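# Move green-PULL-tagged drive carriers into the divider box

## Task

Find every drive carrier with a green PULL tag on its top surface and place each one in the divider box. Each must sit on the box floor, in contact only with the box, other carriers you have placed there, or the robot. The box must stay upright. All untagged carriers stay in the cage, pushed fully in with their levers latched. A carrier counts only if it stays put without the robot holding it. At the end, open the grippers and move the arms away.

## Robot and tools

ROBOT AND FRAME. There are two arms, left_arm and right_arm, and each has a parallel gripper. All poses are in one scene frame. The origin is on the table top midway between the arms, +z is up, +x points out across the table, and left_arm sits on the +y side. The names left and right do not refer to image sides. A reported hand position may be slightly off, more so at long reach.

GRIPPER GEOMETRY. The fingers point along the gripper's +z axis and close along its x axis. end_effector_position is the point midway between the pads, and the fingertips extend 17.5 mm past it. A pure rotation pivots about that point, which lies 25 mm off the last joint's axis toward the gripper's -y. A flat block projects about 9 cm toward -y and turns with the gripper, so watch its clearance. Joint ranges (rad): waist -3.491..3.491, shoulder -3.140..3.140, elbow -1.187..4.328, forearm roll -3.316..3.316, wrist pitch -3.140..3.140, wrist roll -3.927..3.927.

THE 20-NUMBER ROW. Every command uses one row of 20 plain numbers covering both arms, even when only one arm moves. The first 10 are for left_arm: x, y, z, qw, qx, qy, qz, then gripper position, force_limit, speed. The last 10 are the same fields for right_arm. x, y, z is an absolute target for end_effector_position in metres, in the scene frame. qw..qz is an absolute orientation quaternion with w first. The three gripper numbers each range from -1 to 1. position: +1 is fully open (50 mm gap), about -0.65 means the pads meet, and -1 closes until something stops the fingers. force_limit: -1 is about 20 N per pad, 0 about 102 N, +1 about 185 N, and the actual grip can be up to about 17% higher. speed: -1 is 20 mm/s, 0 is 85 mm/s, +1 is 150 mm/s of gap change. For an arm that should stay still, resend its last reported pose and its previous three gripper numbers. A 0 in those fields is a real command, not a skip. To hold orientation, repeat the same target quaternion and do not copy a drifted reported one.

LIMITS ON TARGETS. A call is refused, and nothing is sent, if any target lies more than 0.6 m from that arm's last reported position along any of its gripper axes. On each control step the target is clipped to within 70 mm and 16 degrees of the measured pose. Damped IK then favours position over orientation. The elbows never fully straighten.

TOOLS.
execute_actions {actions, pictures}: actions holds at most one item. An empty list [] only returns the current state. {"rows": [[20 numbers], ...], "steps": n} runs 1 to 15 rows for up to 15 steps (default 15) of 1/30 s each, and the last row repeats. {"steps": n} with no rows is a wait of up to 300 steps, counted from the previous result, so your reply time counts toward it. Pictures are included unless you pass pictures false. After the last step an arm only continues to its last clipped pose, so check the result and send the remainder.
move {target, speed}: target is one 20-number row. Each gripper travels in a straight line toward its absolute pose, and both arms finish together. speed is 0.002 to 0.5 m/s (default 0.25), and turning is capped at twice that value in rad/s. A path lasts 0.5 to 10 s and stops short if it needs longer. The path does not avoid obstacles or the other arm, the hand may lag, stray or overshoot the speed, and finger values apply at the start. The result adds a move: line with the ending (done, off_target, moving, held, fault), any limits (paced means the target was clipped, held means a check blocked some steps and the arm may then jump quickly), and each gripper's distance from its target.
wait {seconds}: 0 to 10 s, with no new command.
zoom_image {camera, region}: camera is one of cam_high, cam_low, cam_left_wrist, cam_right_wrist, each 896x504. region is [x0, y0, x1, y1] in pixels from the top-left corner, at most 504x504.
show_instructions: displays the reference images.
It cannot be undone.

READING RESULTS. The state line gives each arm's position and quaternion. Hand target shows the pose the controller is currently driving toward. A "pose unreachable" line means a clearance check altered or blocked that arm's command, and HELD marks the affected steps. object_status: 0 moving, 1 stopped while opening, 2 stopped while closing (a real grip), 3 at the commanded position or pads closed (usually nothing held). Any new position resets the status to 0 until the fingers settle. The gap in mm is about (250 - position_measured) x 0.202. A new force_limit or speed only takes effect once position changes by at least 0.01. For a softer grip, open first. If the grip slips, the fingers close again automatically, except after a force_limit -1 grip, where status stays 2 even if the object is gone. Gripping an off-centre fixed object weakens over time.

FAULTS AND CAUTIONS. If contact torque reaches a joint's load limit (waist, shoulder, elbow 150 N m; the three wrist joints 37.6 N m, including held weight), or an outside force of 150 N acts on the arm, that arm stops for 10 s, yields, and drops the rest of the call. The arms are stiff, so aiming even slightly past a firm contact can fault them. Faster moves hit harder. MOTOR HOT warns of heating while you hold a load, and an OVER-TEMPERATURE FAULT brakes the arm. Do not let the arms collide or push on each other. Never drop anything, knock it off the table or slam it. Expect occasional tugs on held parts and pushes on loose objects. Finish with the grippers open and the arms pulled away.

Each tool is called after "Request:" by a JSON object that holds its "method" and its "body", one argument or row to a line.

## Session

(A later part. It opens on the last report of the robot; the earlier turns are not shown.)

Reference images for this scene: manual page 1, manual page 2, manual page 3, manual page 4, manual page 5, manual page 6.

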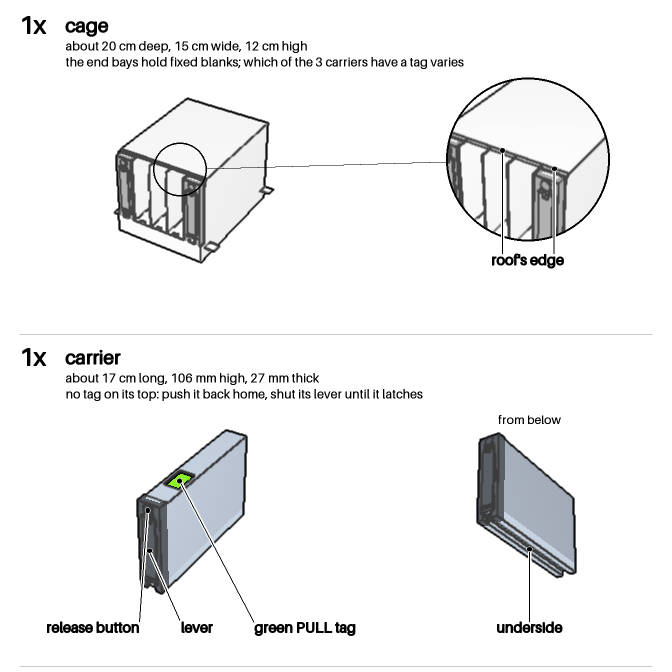

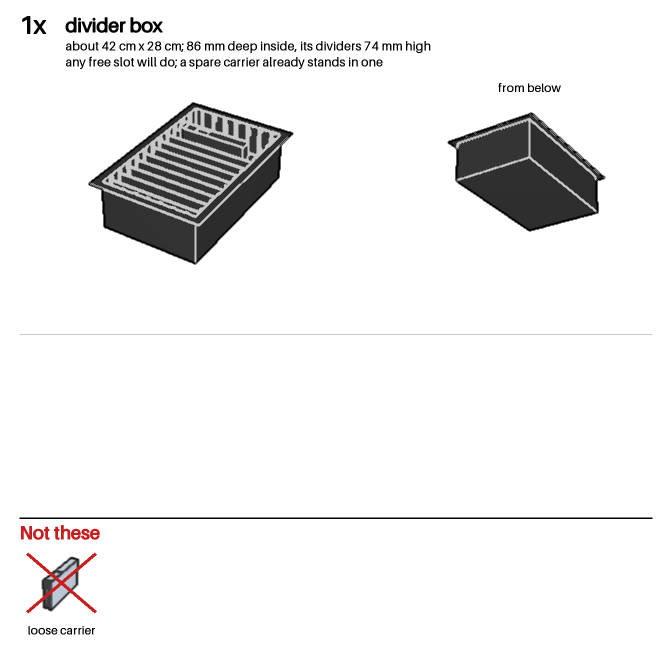

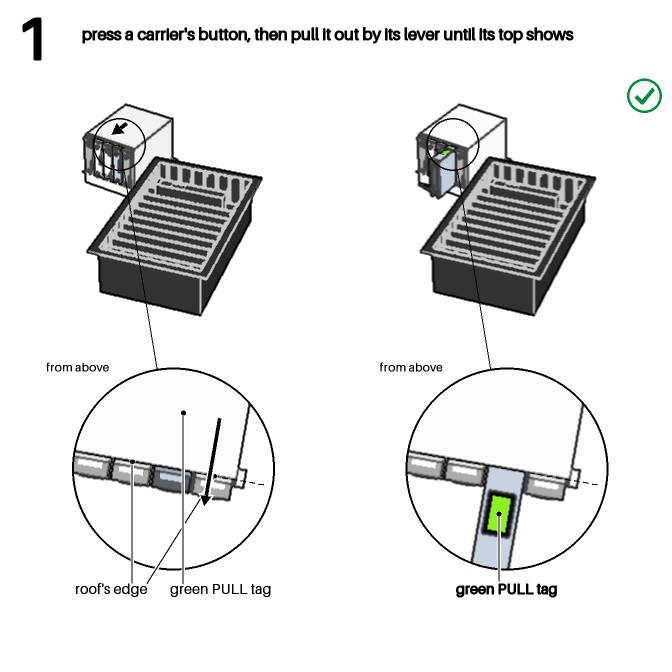

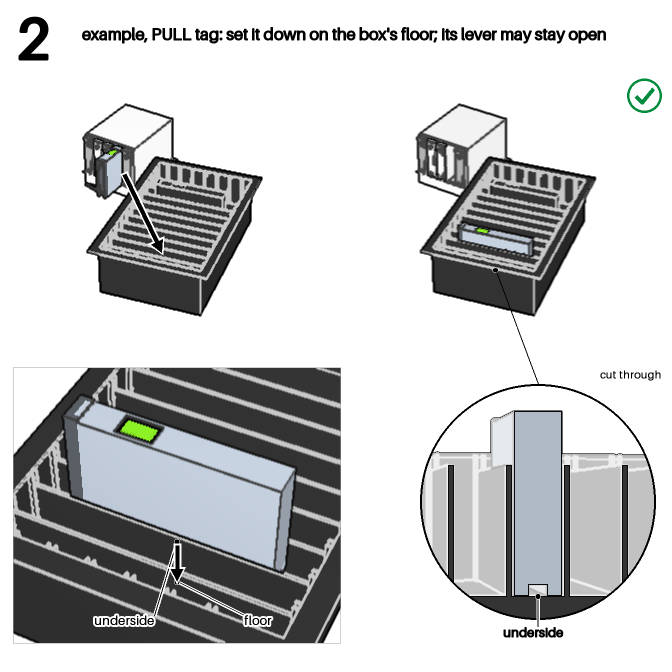

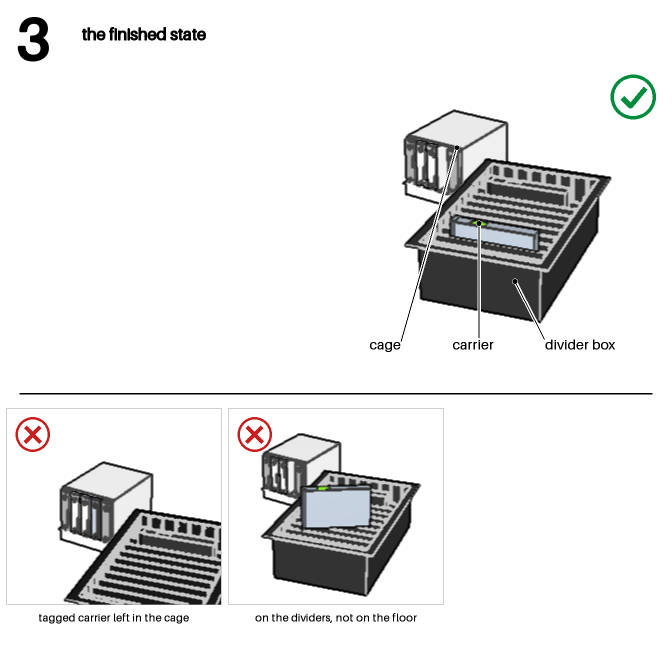

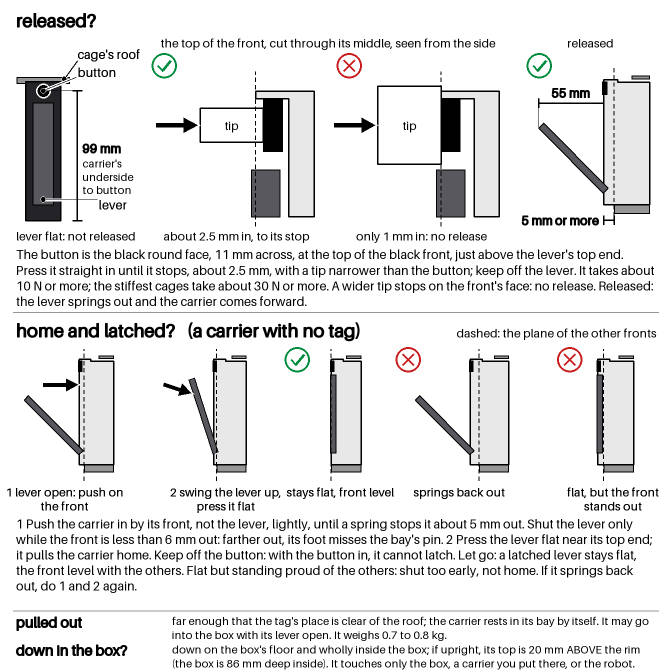

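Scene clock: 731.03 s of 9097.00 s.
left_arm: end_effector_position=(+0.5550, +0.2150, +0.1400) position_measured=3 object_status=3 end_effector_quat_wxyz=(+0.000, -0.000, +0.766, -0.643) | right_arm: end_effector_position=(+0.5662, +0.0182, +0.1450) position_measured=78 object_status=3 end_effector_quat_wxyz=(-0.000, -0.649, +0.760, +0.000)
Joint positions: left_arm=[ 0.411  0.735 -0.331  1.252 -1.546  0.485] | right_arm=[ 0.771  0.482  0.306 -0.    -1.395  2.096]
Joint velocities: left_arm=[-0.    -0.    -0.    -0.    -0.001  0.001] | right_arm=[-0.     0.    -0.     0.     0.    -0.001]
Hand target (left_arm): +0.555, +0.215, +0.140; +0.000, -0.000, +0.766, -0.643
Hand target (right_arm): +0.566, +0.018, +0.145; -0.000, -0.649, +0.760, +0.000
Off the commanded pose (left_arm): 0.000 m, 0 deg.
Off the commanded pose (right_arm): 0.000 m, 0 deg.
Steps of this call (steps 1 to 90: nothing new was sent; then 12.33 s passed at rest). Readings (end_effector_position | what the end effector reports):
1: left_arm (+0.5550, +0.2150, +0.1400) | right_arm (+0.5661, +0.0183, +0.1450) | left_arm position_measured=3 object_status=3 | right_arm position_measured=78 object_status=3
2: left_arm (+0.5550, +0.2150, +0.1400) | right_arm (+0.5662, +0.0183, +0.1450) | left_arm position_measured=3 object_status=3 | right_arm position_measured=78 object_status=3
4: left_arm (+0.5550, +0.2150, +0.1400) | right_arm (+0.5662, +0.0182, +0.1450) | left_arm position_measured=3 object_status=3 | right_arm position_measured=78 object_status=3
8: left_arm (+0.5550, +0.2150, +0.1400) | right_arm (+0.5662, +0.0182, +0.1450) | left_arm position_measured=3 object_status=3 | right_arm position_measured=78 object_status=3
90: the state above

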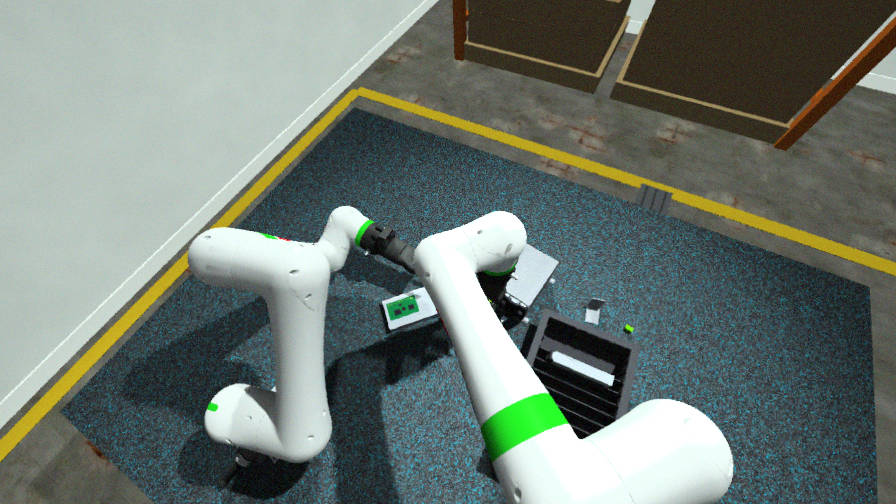

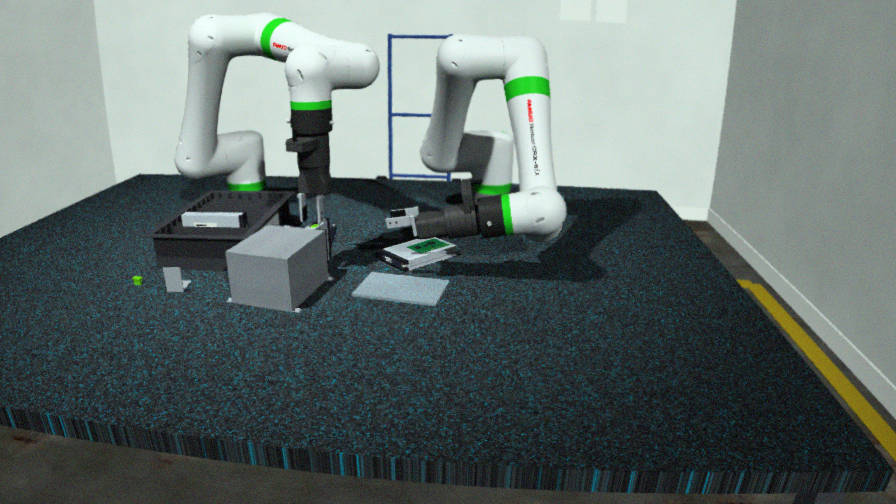

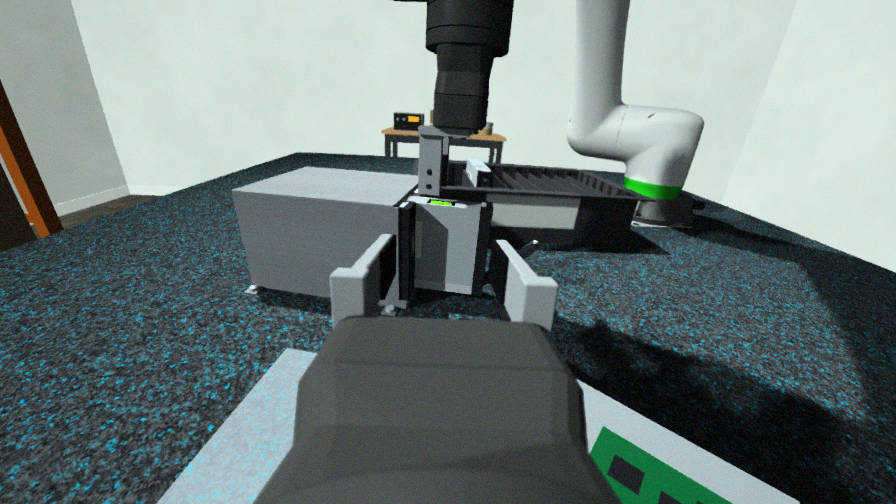

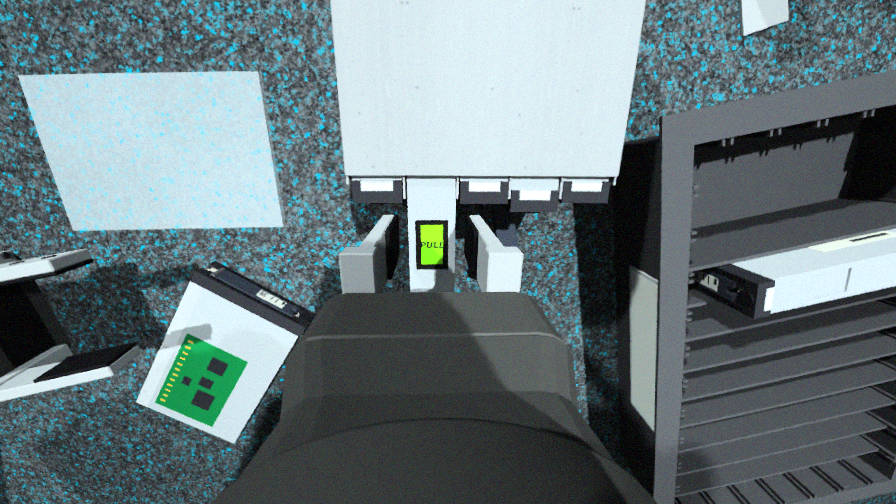

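Request:
{"method": "move", "body": {
  "target": [0.555,0.215,0.14,0,0,0.766,-0.6428,1,0,0, 0.5663,0.0181,0.1085,0,0.6494,-0.7604,0,0.5,0.6,1],
  "speed": 0.06
}}

Request:
{"method": "execute_actions", "body": {
  "actions": [
    {"rows": [[0.555,0.215,0.14,0,0,0.766,-0.6428,1,0,0, 0.5663,0.0181,0.1085,0,0.6494,-0.7604,0,-1,0.6,1]], "steps": 12}
  ]
}}

Request:
{"method": "zoom_image", "body": {
  "camera": "cam_left_wrist",
  "region": [360,110,560,310]
}}

Scene clock: 742.47 s of 9097.00 s.
left_arm: end_effector_position=(+0.5550, +0.2150, +0.1400) position_measured=3 object_status=3 end_effector_quat_wxyz=(+0.000, -0.000, +0.766, -0.643) | right_arm: end_effector_position=(+0.5663, +0.0181, +0.1086) position_measured=78 object_status=3 end_effector_quat_wxyz=(+0.000, -0.649, +0.760, +0.000)
Joint positions: left_arm=[ 0.411  0.735 -0.331  1.252 -1.546  0.485] | right_arm=[ 0.771  0.502  0.248 -0.    -1.317  2.096]
Joint velocities: left_arm=[-0.001  0.    -0.    -0.001  0.    -0.001] | right_arm=[-0.     0.    -0.002  0.     0.002  0.   ]
Hand target (left_arm): +0.555, +0.215, +0.140; +0.000, -0.000, +0.766, -0.643
Hand target (right_arm): +0.566, +0.018, +0.109; -0.000, -0.649, +0.760, +0.000
Off the commanded pose (left_arm): 0.000 m, 0 deg.
Off the commanded pose (right_arm): 0.000 m, 0 deg.
After step 90, 7.50 s passed at rest.
move: done

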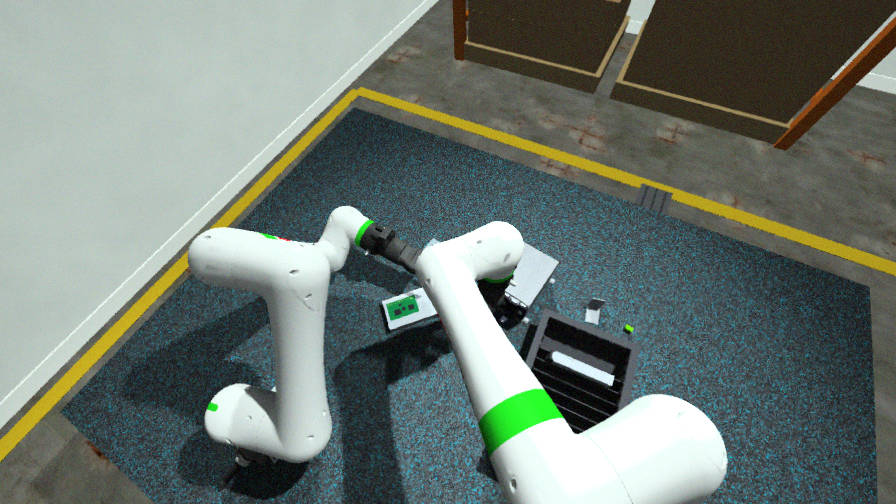

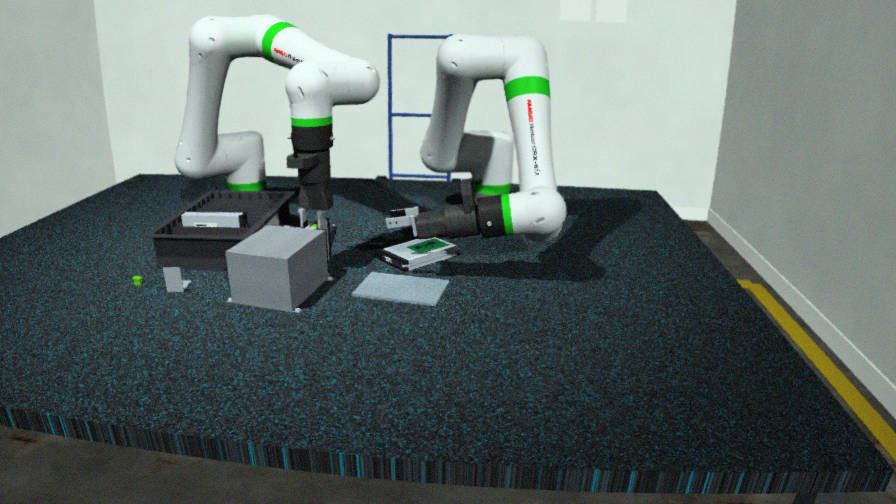

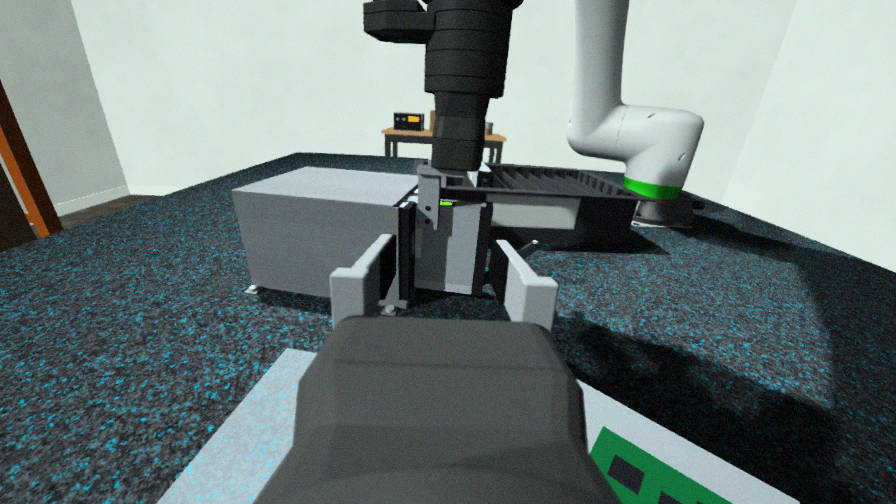

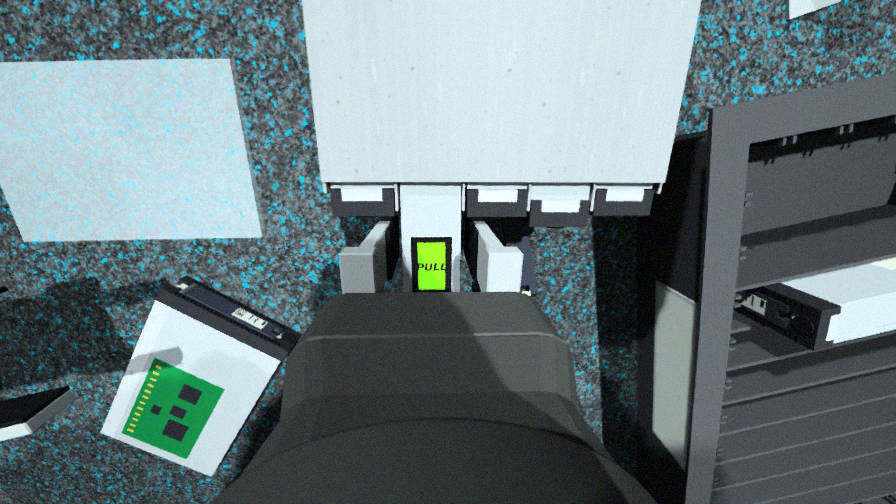

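Scene clock: 742.87 s of 9097.00 s.
left_arm: end_effector_position=(+0.5550, +0.2150, +0.1400) position_measured=3 object_status=3 end_effector_quat_wxyz=(+0.000, -0.000, +0.766, -0.643) | right_arm: end_effector_position=(+0.5663, +0.0181, +0.1085) position_measured=124 object_status=2 end_effector_quat_wxyz=(+0.000, -0.649, +0.760, +0.000)
Joint positions: left_arm=[ 0.411  0.735 -0.331  1.252 -1.546  0.485] | right_arm=[ 0.771  0.502  0.248 -0.    -1.317  2.096]
Joint velocities: left_arm=[ 0.001  0.     0.001  0.    -0.001  0.   ] | right_arm=[-0.001  0.    -0.    -0.     0.    -0.   ]
Hand target (left_arm): +0.555, +0.215, +0.140; +0.000, -0.000, +0.766, -0.643
Hand target (right_arm): +0.566, +0.018, +0.108; +0.000, -0.649, +0.760, +0.000
Off the commanded pose (left_arm): 0.000 m, 0 deg.
Off the commanded pose (right_arm): 0.000 m, 0 deg.
Steps of this call (steps 1 to 12: all 12 steps of this action). Readings (end_effector_position | what the end effector reports):
1: left_arm (+0.5550, +0.2150, +0.1400) | right_arm (+0.5663, +0.0181, +0.1086) | left_arm position_measured=3 object_status=3 | right_arm position_measured=95 object_status=0
2: left_arm (+0.5550, +0.2150, +0.1400) | right_arm (+0.5663, +0.0181, +0.1085) | left_arm position_measured=3 object_status=3 | right_arm position_measured=119 object_status=0
4: left_arm (+0.5550, +0.2150, +0.1400) | right_arm (+0.5663, +0.0181, +0.1085) | left_arm position_measured=3 object_status=3 | right_arm position_measured=124 object_status=0
8: left_arm (+0.5550, +0.2150, +0.1400) | right_arm (+0.5663, +0.0181, +0.1085) | left_arm position_measured=3 object_status=3 | right_arm position_measured=124 object_status=0
12: the state above

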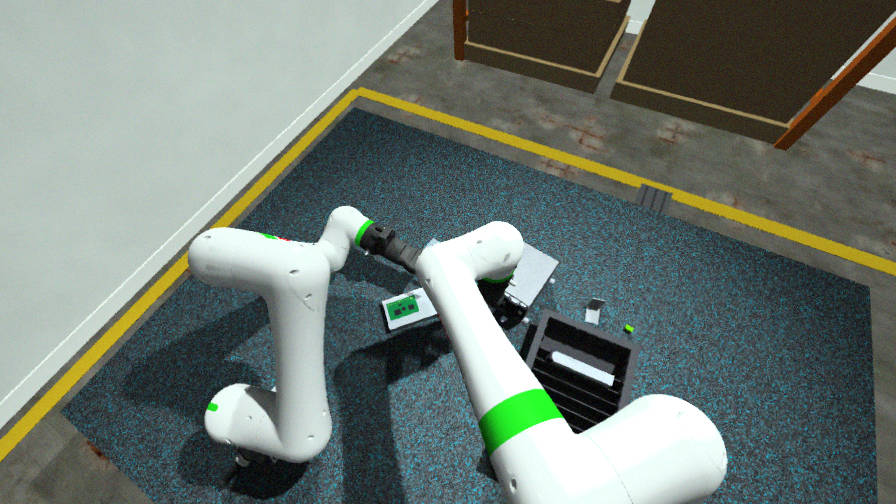

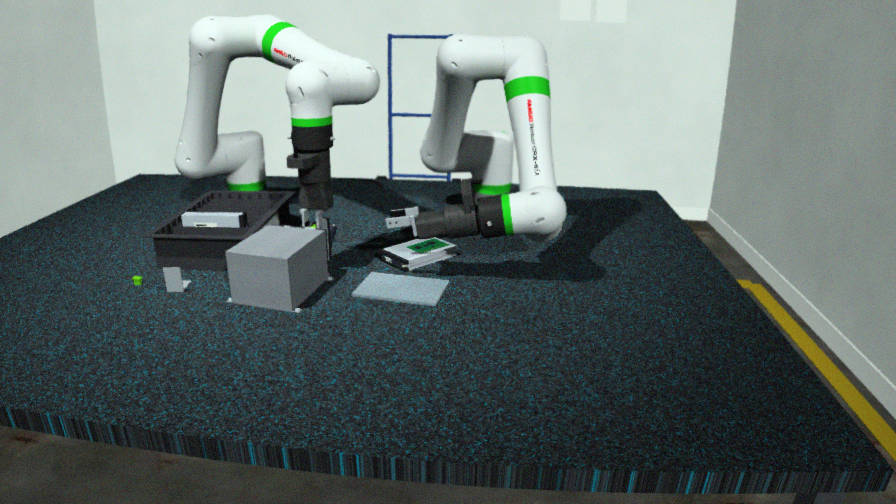

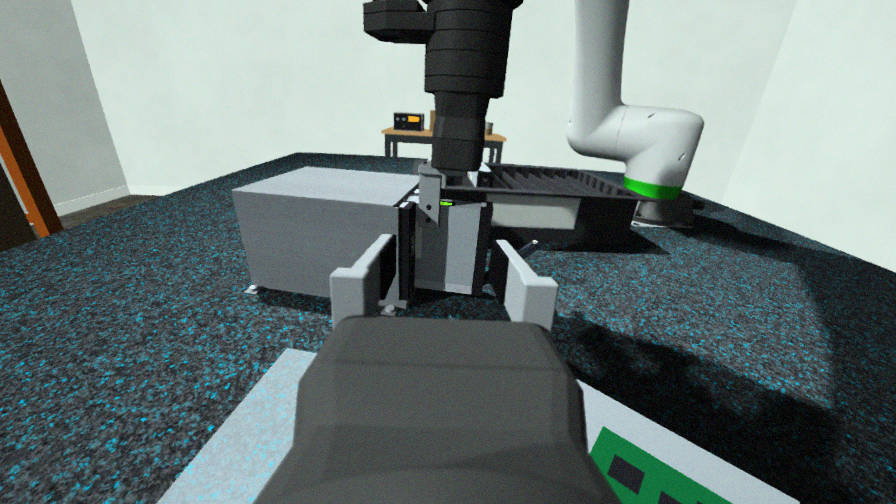

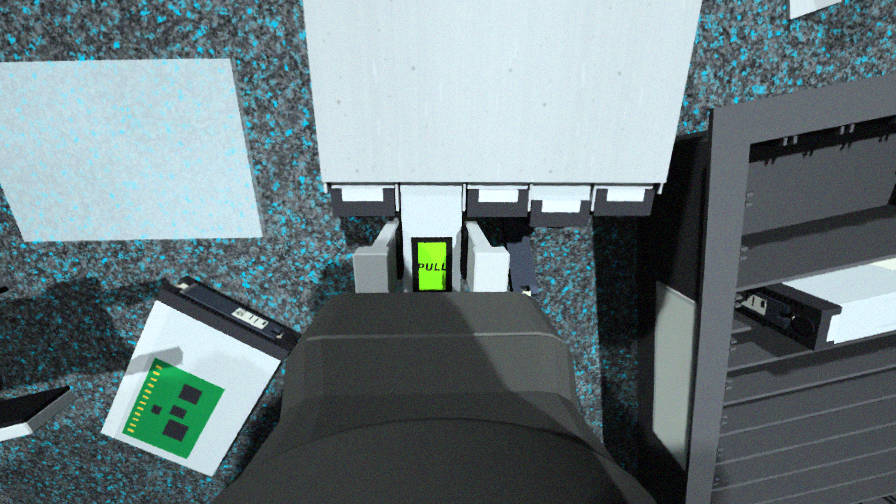

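Region (360, 110, 560, 310) of cam_left_wrist's 896x504 image, scaled by 2.520, with more detail than that image has.

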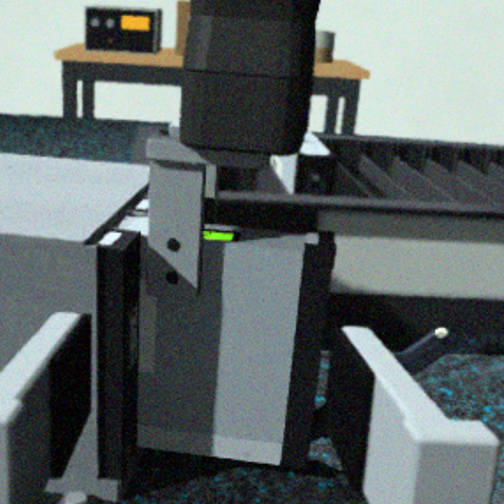

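Request:
{"method": "move", "body": {
  "target": [0.555,0.215,0.14,0,0,0.766,-0.6428,1,0,0, 0.4685,0.0335,0.1085,0,0.6494,-0.7604,0,-1,0.6,1],
  "speed": 0.09
}}

Request:
{"method": "zoom_image", "body": {
  "camera": "cam_left_wrist",
  "region": [330,100,630,310]
}}

Request:
{"method": "zoom_image", "body": {
  "camera": "cam_right_wrist",
  "region": [280,60,600,300]
}}

Scene clock: 761.63 s of 9097.00 s.
left_arm: end_effector_position=(+0.5550, +0.2150, +0.1400) position_measured=3 object_status=3 end_effector_quat_wxyz=(+0.000, -0.000, +0.766, -0.643) | right_arm: end_effector_position=(+0.4687, +0.0333, +0.1085) position_measured=124 object_status=2 end_effector_quat_wxyz=(+0.000, -0.649, +0.760, -0.000)
Joint positions: left_arm=[ 0.411  0.735 -0.331  1.252 -1.546  0.485] | right_arm=[ 0.924  0.352  0.037  0.    -1.255  1.943]
Joint velocities: left_arm=[ 0.  0.  0.  0. -0.  0.] | right_arm=[ 0.002 -0.002 -0.002  0.     0.001 -0.002]
Hand target (left_arm): +0.555, +0.215, +0.140; +0.000, -0.000, +0.766, -0.643
Hand target (right_arm): +0.469, +0.033, +0.109; +0.000, -0.649, +0.760, -0.000
Off the commanded pose (left_arm): 0.000 m, 0 deg.
Off the commanded pose (right_arm): 0.000 m, 0 deg.
After step 90, 14.27 s passed at rest.
move: done

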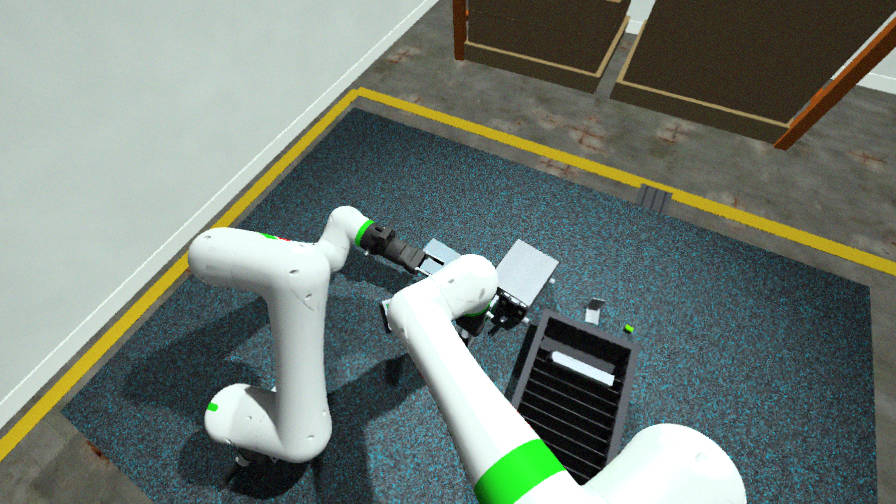

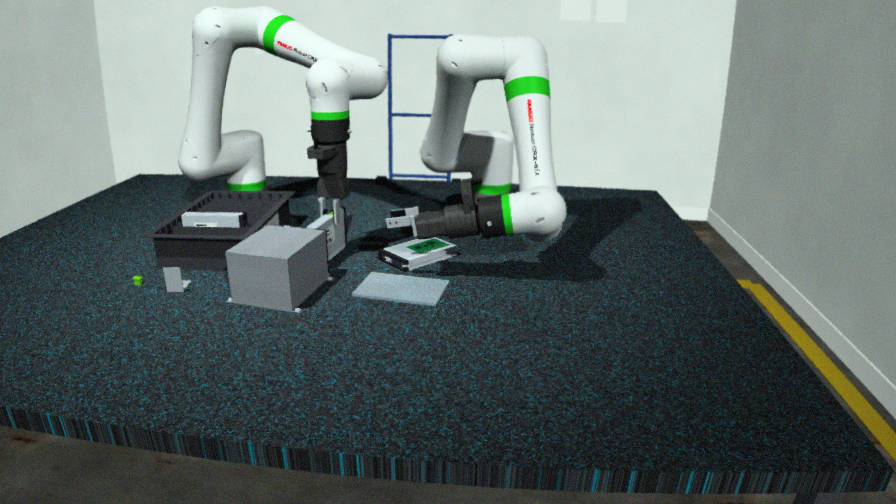

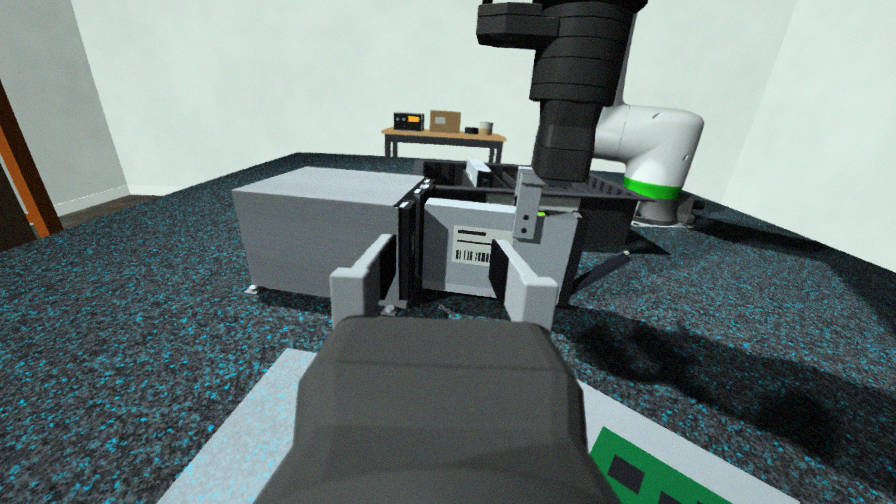

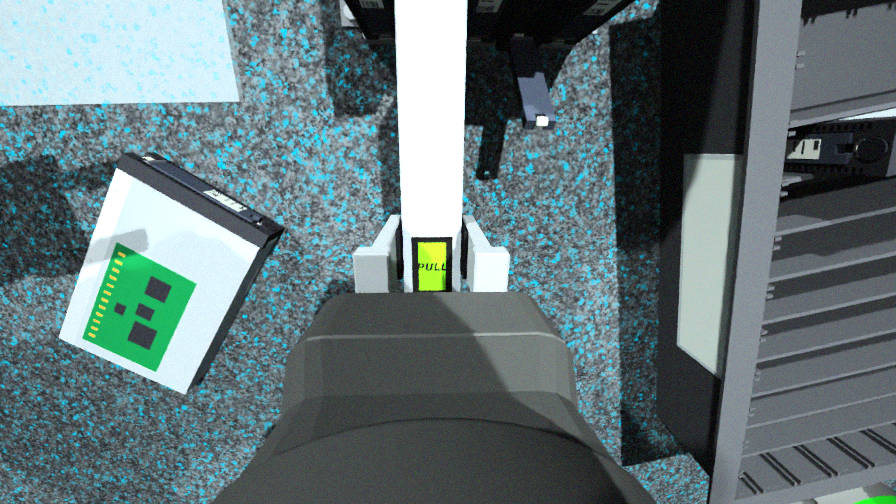

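Region (330, 100, 630, 310) of cam_left_wrist's 896x504 image, scaled by 1.680, with more detail than that image has; it fills the top 353 rows of this view, and the rest is white.

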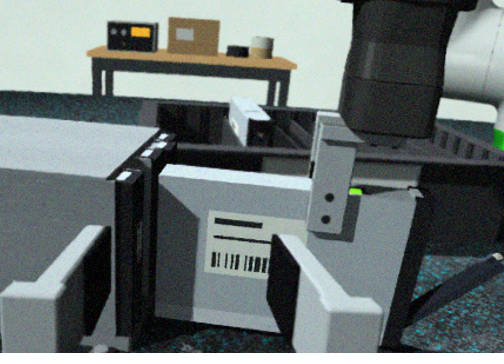

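Region (280, 60, 600, 300) of cam_right_wrist's 896x504 image, scaled by 1.575, with more detail than that image has; it fills the top 378 rows of this view, and the rest is white.

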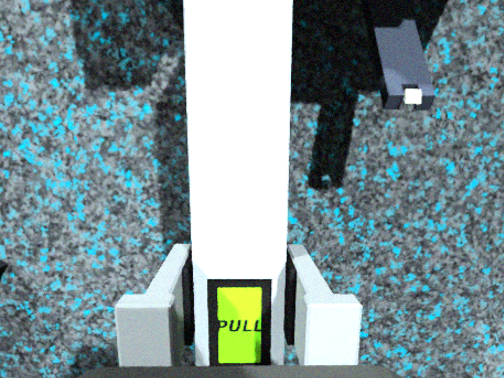

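Request:
{"method": "move", "body": {
  "target": [0.555,0.215,0.14,0,0,0.766,-0.6428,1,0,0, 0.4596,0.0349,0.109,0,0.6494,-0.7604,0,-1,0.6,1],
  "speed": 0.04
}}

Request:
{"method": "move", "body": {
  "target": [0.555,0.215,0.14,0,0,0.766,-0.6428,1,0,0, 0.4596,0.0349,0.225,0,0.6494,-0.7604,0,-1,0.6,1],
  "speed": 0.12
}}

Scene clock: 769.07 s of 9097.00 s.
left_arm: end_effector_position=(+0.5550, +0.2150, +0.1400) position_measured=3 object_status=3 end_effector_quat_wxyz=(+0.000, -0.000, +0.766, -0.643) | right_arm: end_effector_position=(+0.4597, +0.0349, +0.1090) position_measured=124 object_status=2 end_effector_quat_wxyz=(+0.000, -0.649, +0.760, -0.000)
Joint positions: left_arm=[ 0.411  0.735 -0.331  1.252 -1.546  0.485] | right_arm=[ 0.939  0.34   0.022  0.    -1.253  1.928]
Joint velocities: left_arm=[ 0.    -0.    -0.    -0.    -0.001 -0.   ] | right_arm=[ 0.003 -0.002 -0.002 -0.     0.    -0.002]
Hand target (left_arm): +0.555, +0.215, +0.140; +0.000, -0.000, +0.766, -0.643
Hand target (right_arm): +0.460, +0.035, +0.109; +0.000, -0.649, +0.760, -0.000
Off the commanded pose (left_arm): 0.000 m, 0 deg.
Off the commanded pose (right_arm): 0.000 m, 0 deg.
After step 90, 3.73 s passed at rest.
move: done

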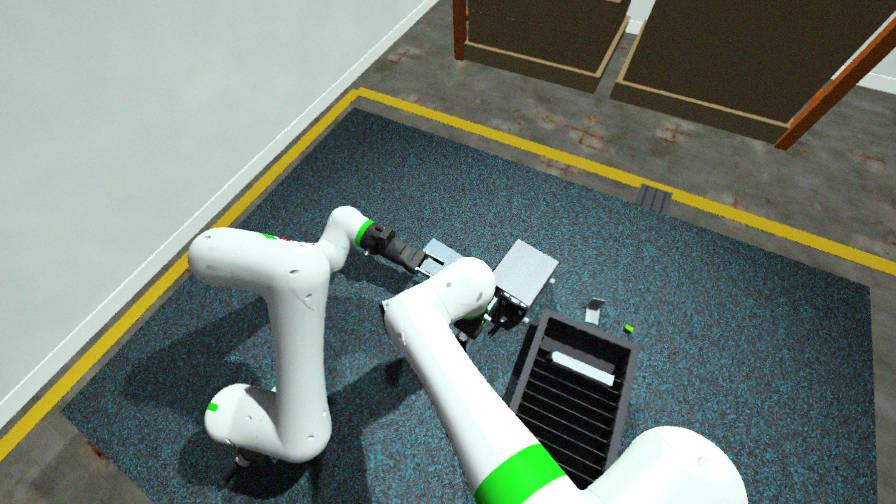

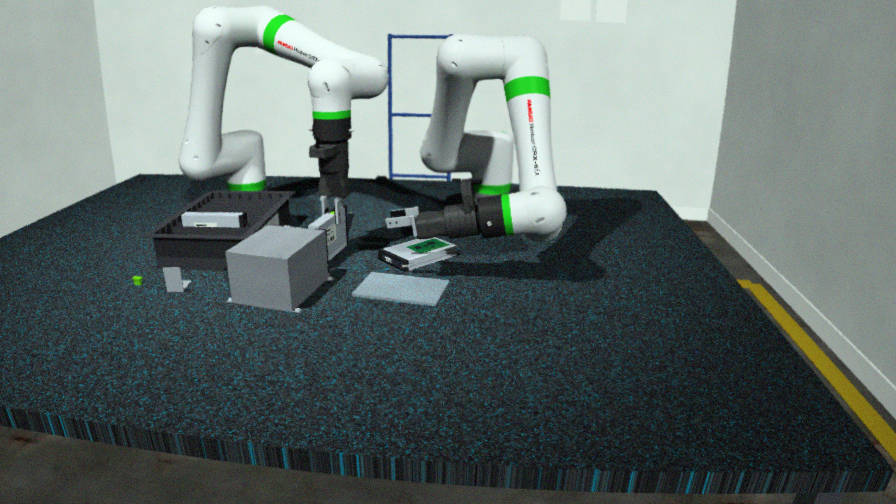

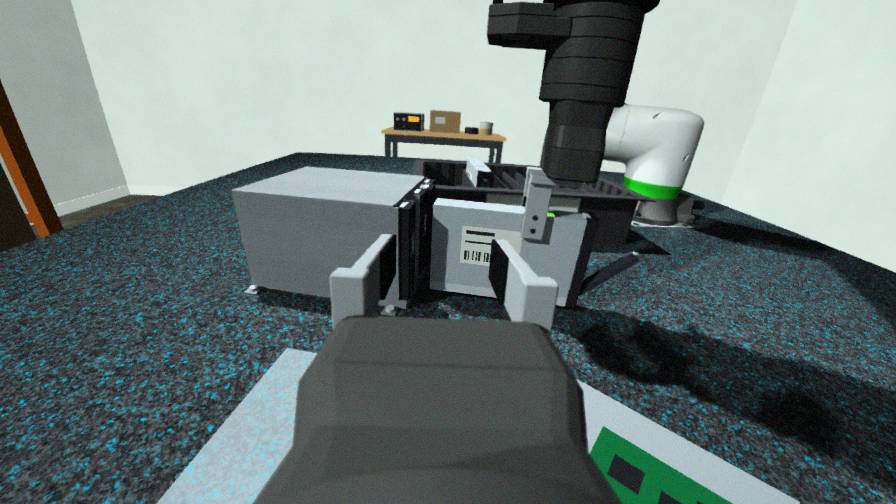

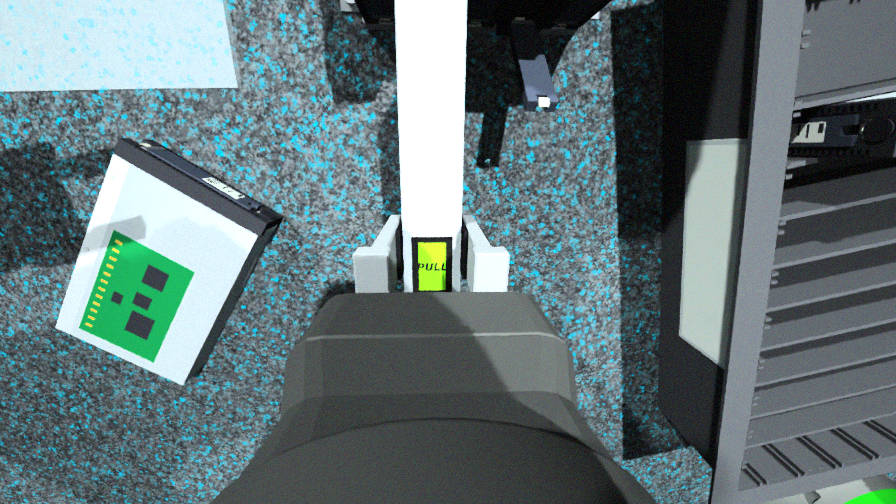

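Scene clock: 770.43 s of 9097.00 s.
left_arm: end_effector_position=(+0.5550, +0.2150, +0.1400) position_measured=3 object_status=3 end_effector_quat_wxyz=(+0.000, -0.000, +0.766, -0.643) | right_arm: end_effector_position=(+0.4596, +0.0350, +0.2251) position_measured=124 object_status=2 end_effector_quat_wxyz=(+0.000, -0.649, +0.760, +0.000)
Joint positions: left_arm=[ 0.411  0.735 -0.331  1.252 -1.546  0.485] | right_arm=[ 0.94   0.286  0.227  0.    -1.512  1.927]
Joint velocities: left_arm=[-0.002 -0.    -0.001  0.001 -0.001  0.001] | right_arm=[-0.001  0.001  0.003 -0.    -0.003 -0.   ]
Hand target (left_arm): +0.555, +0.215, +0.140; +0.000, -0.000, +0.766, -0.643
Hand target (right_arm): +0.460, +0.035, +0.225; +0.000, -0.649, +0.760, -0.000
Off the commanded pose (left_arm): 0.000 m, 0 deg.
Off the commanded pose (right_arm): 0.000 m, 0 deg.
move: done

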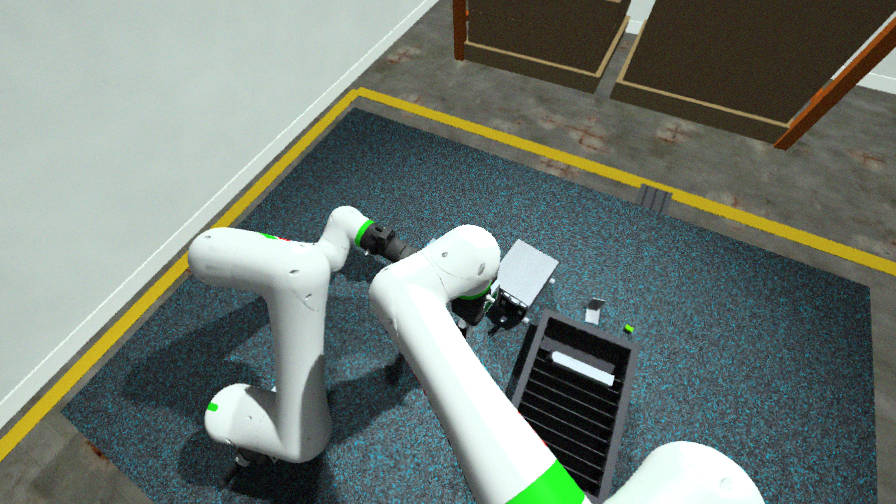

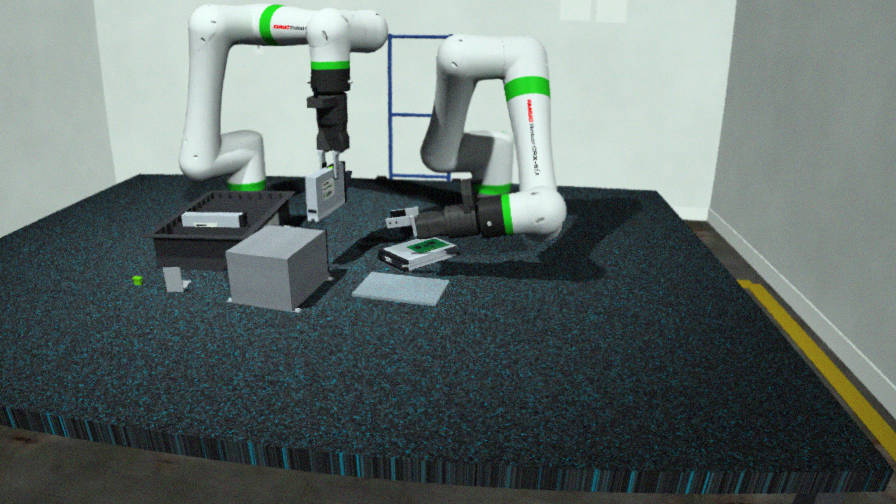

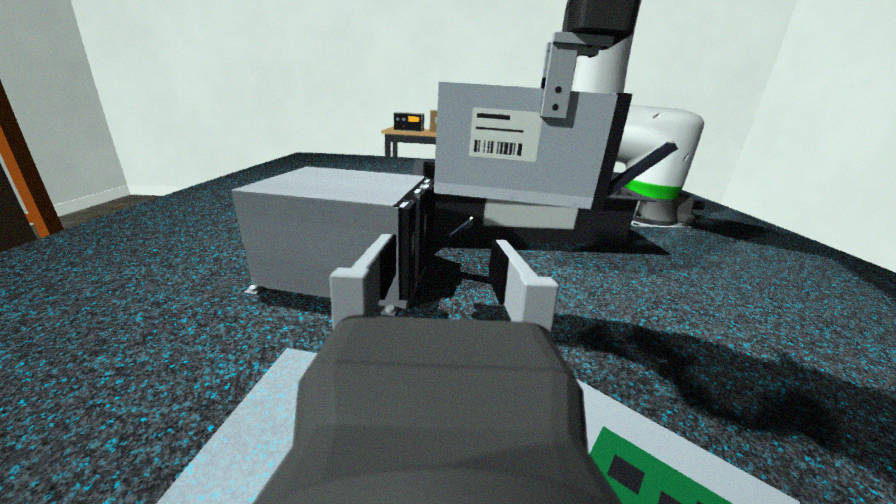

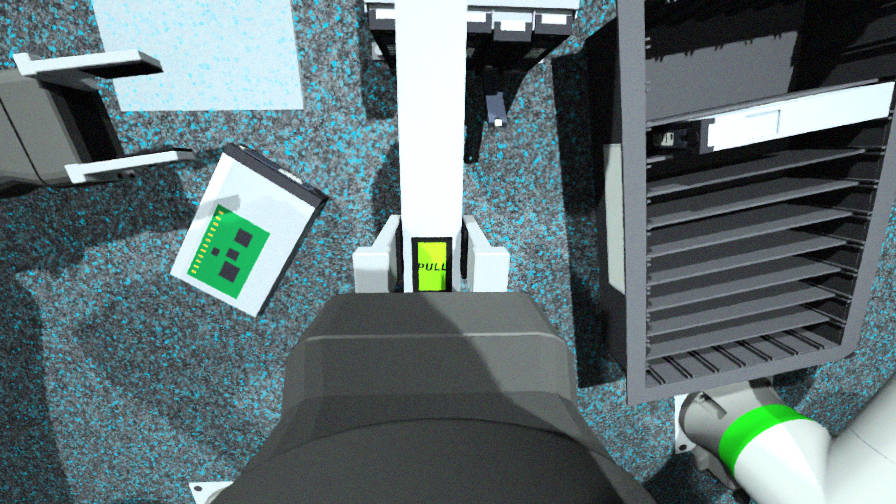

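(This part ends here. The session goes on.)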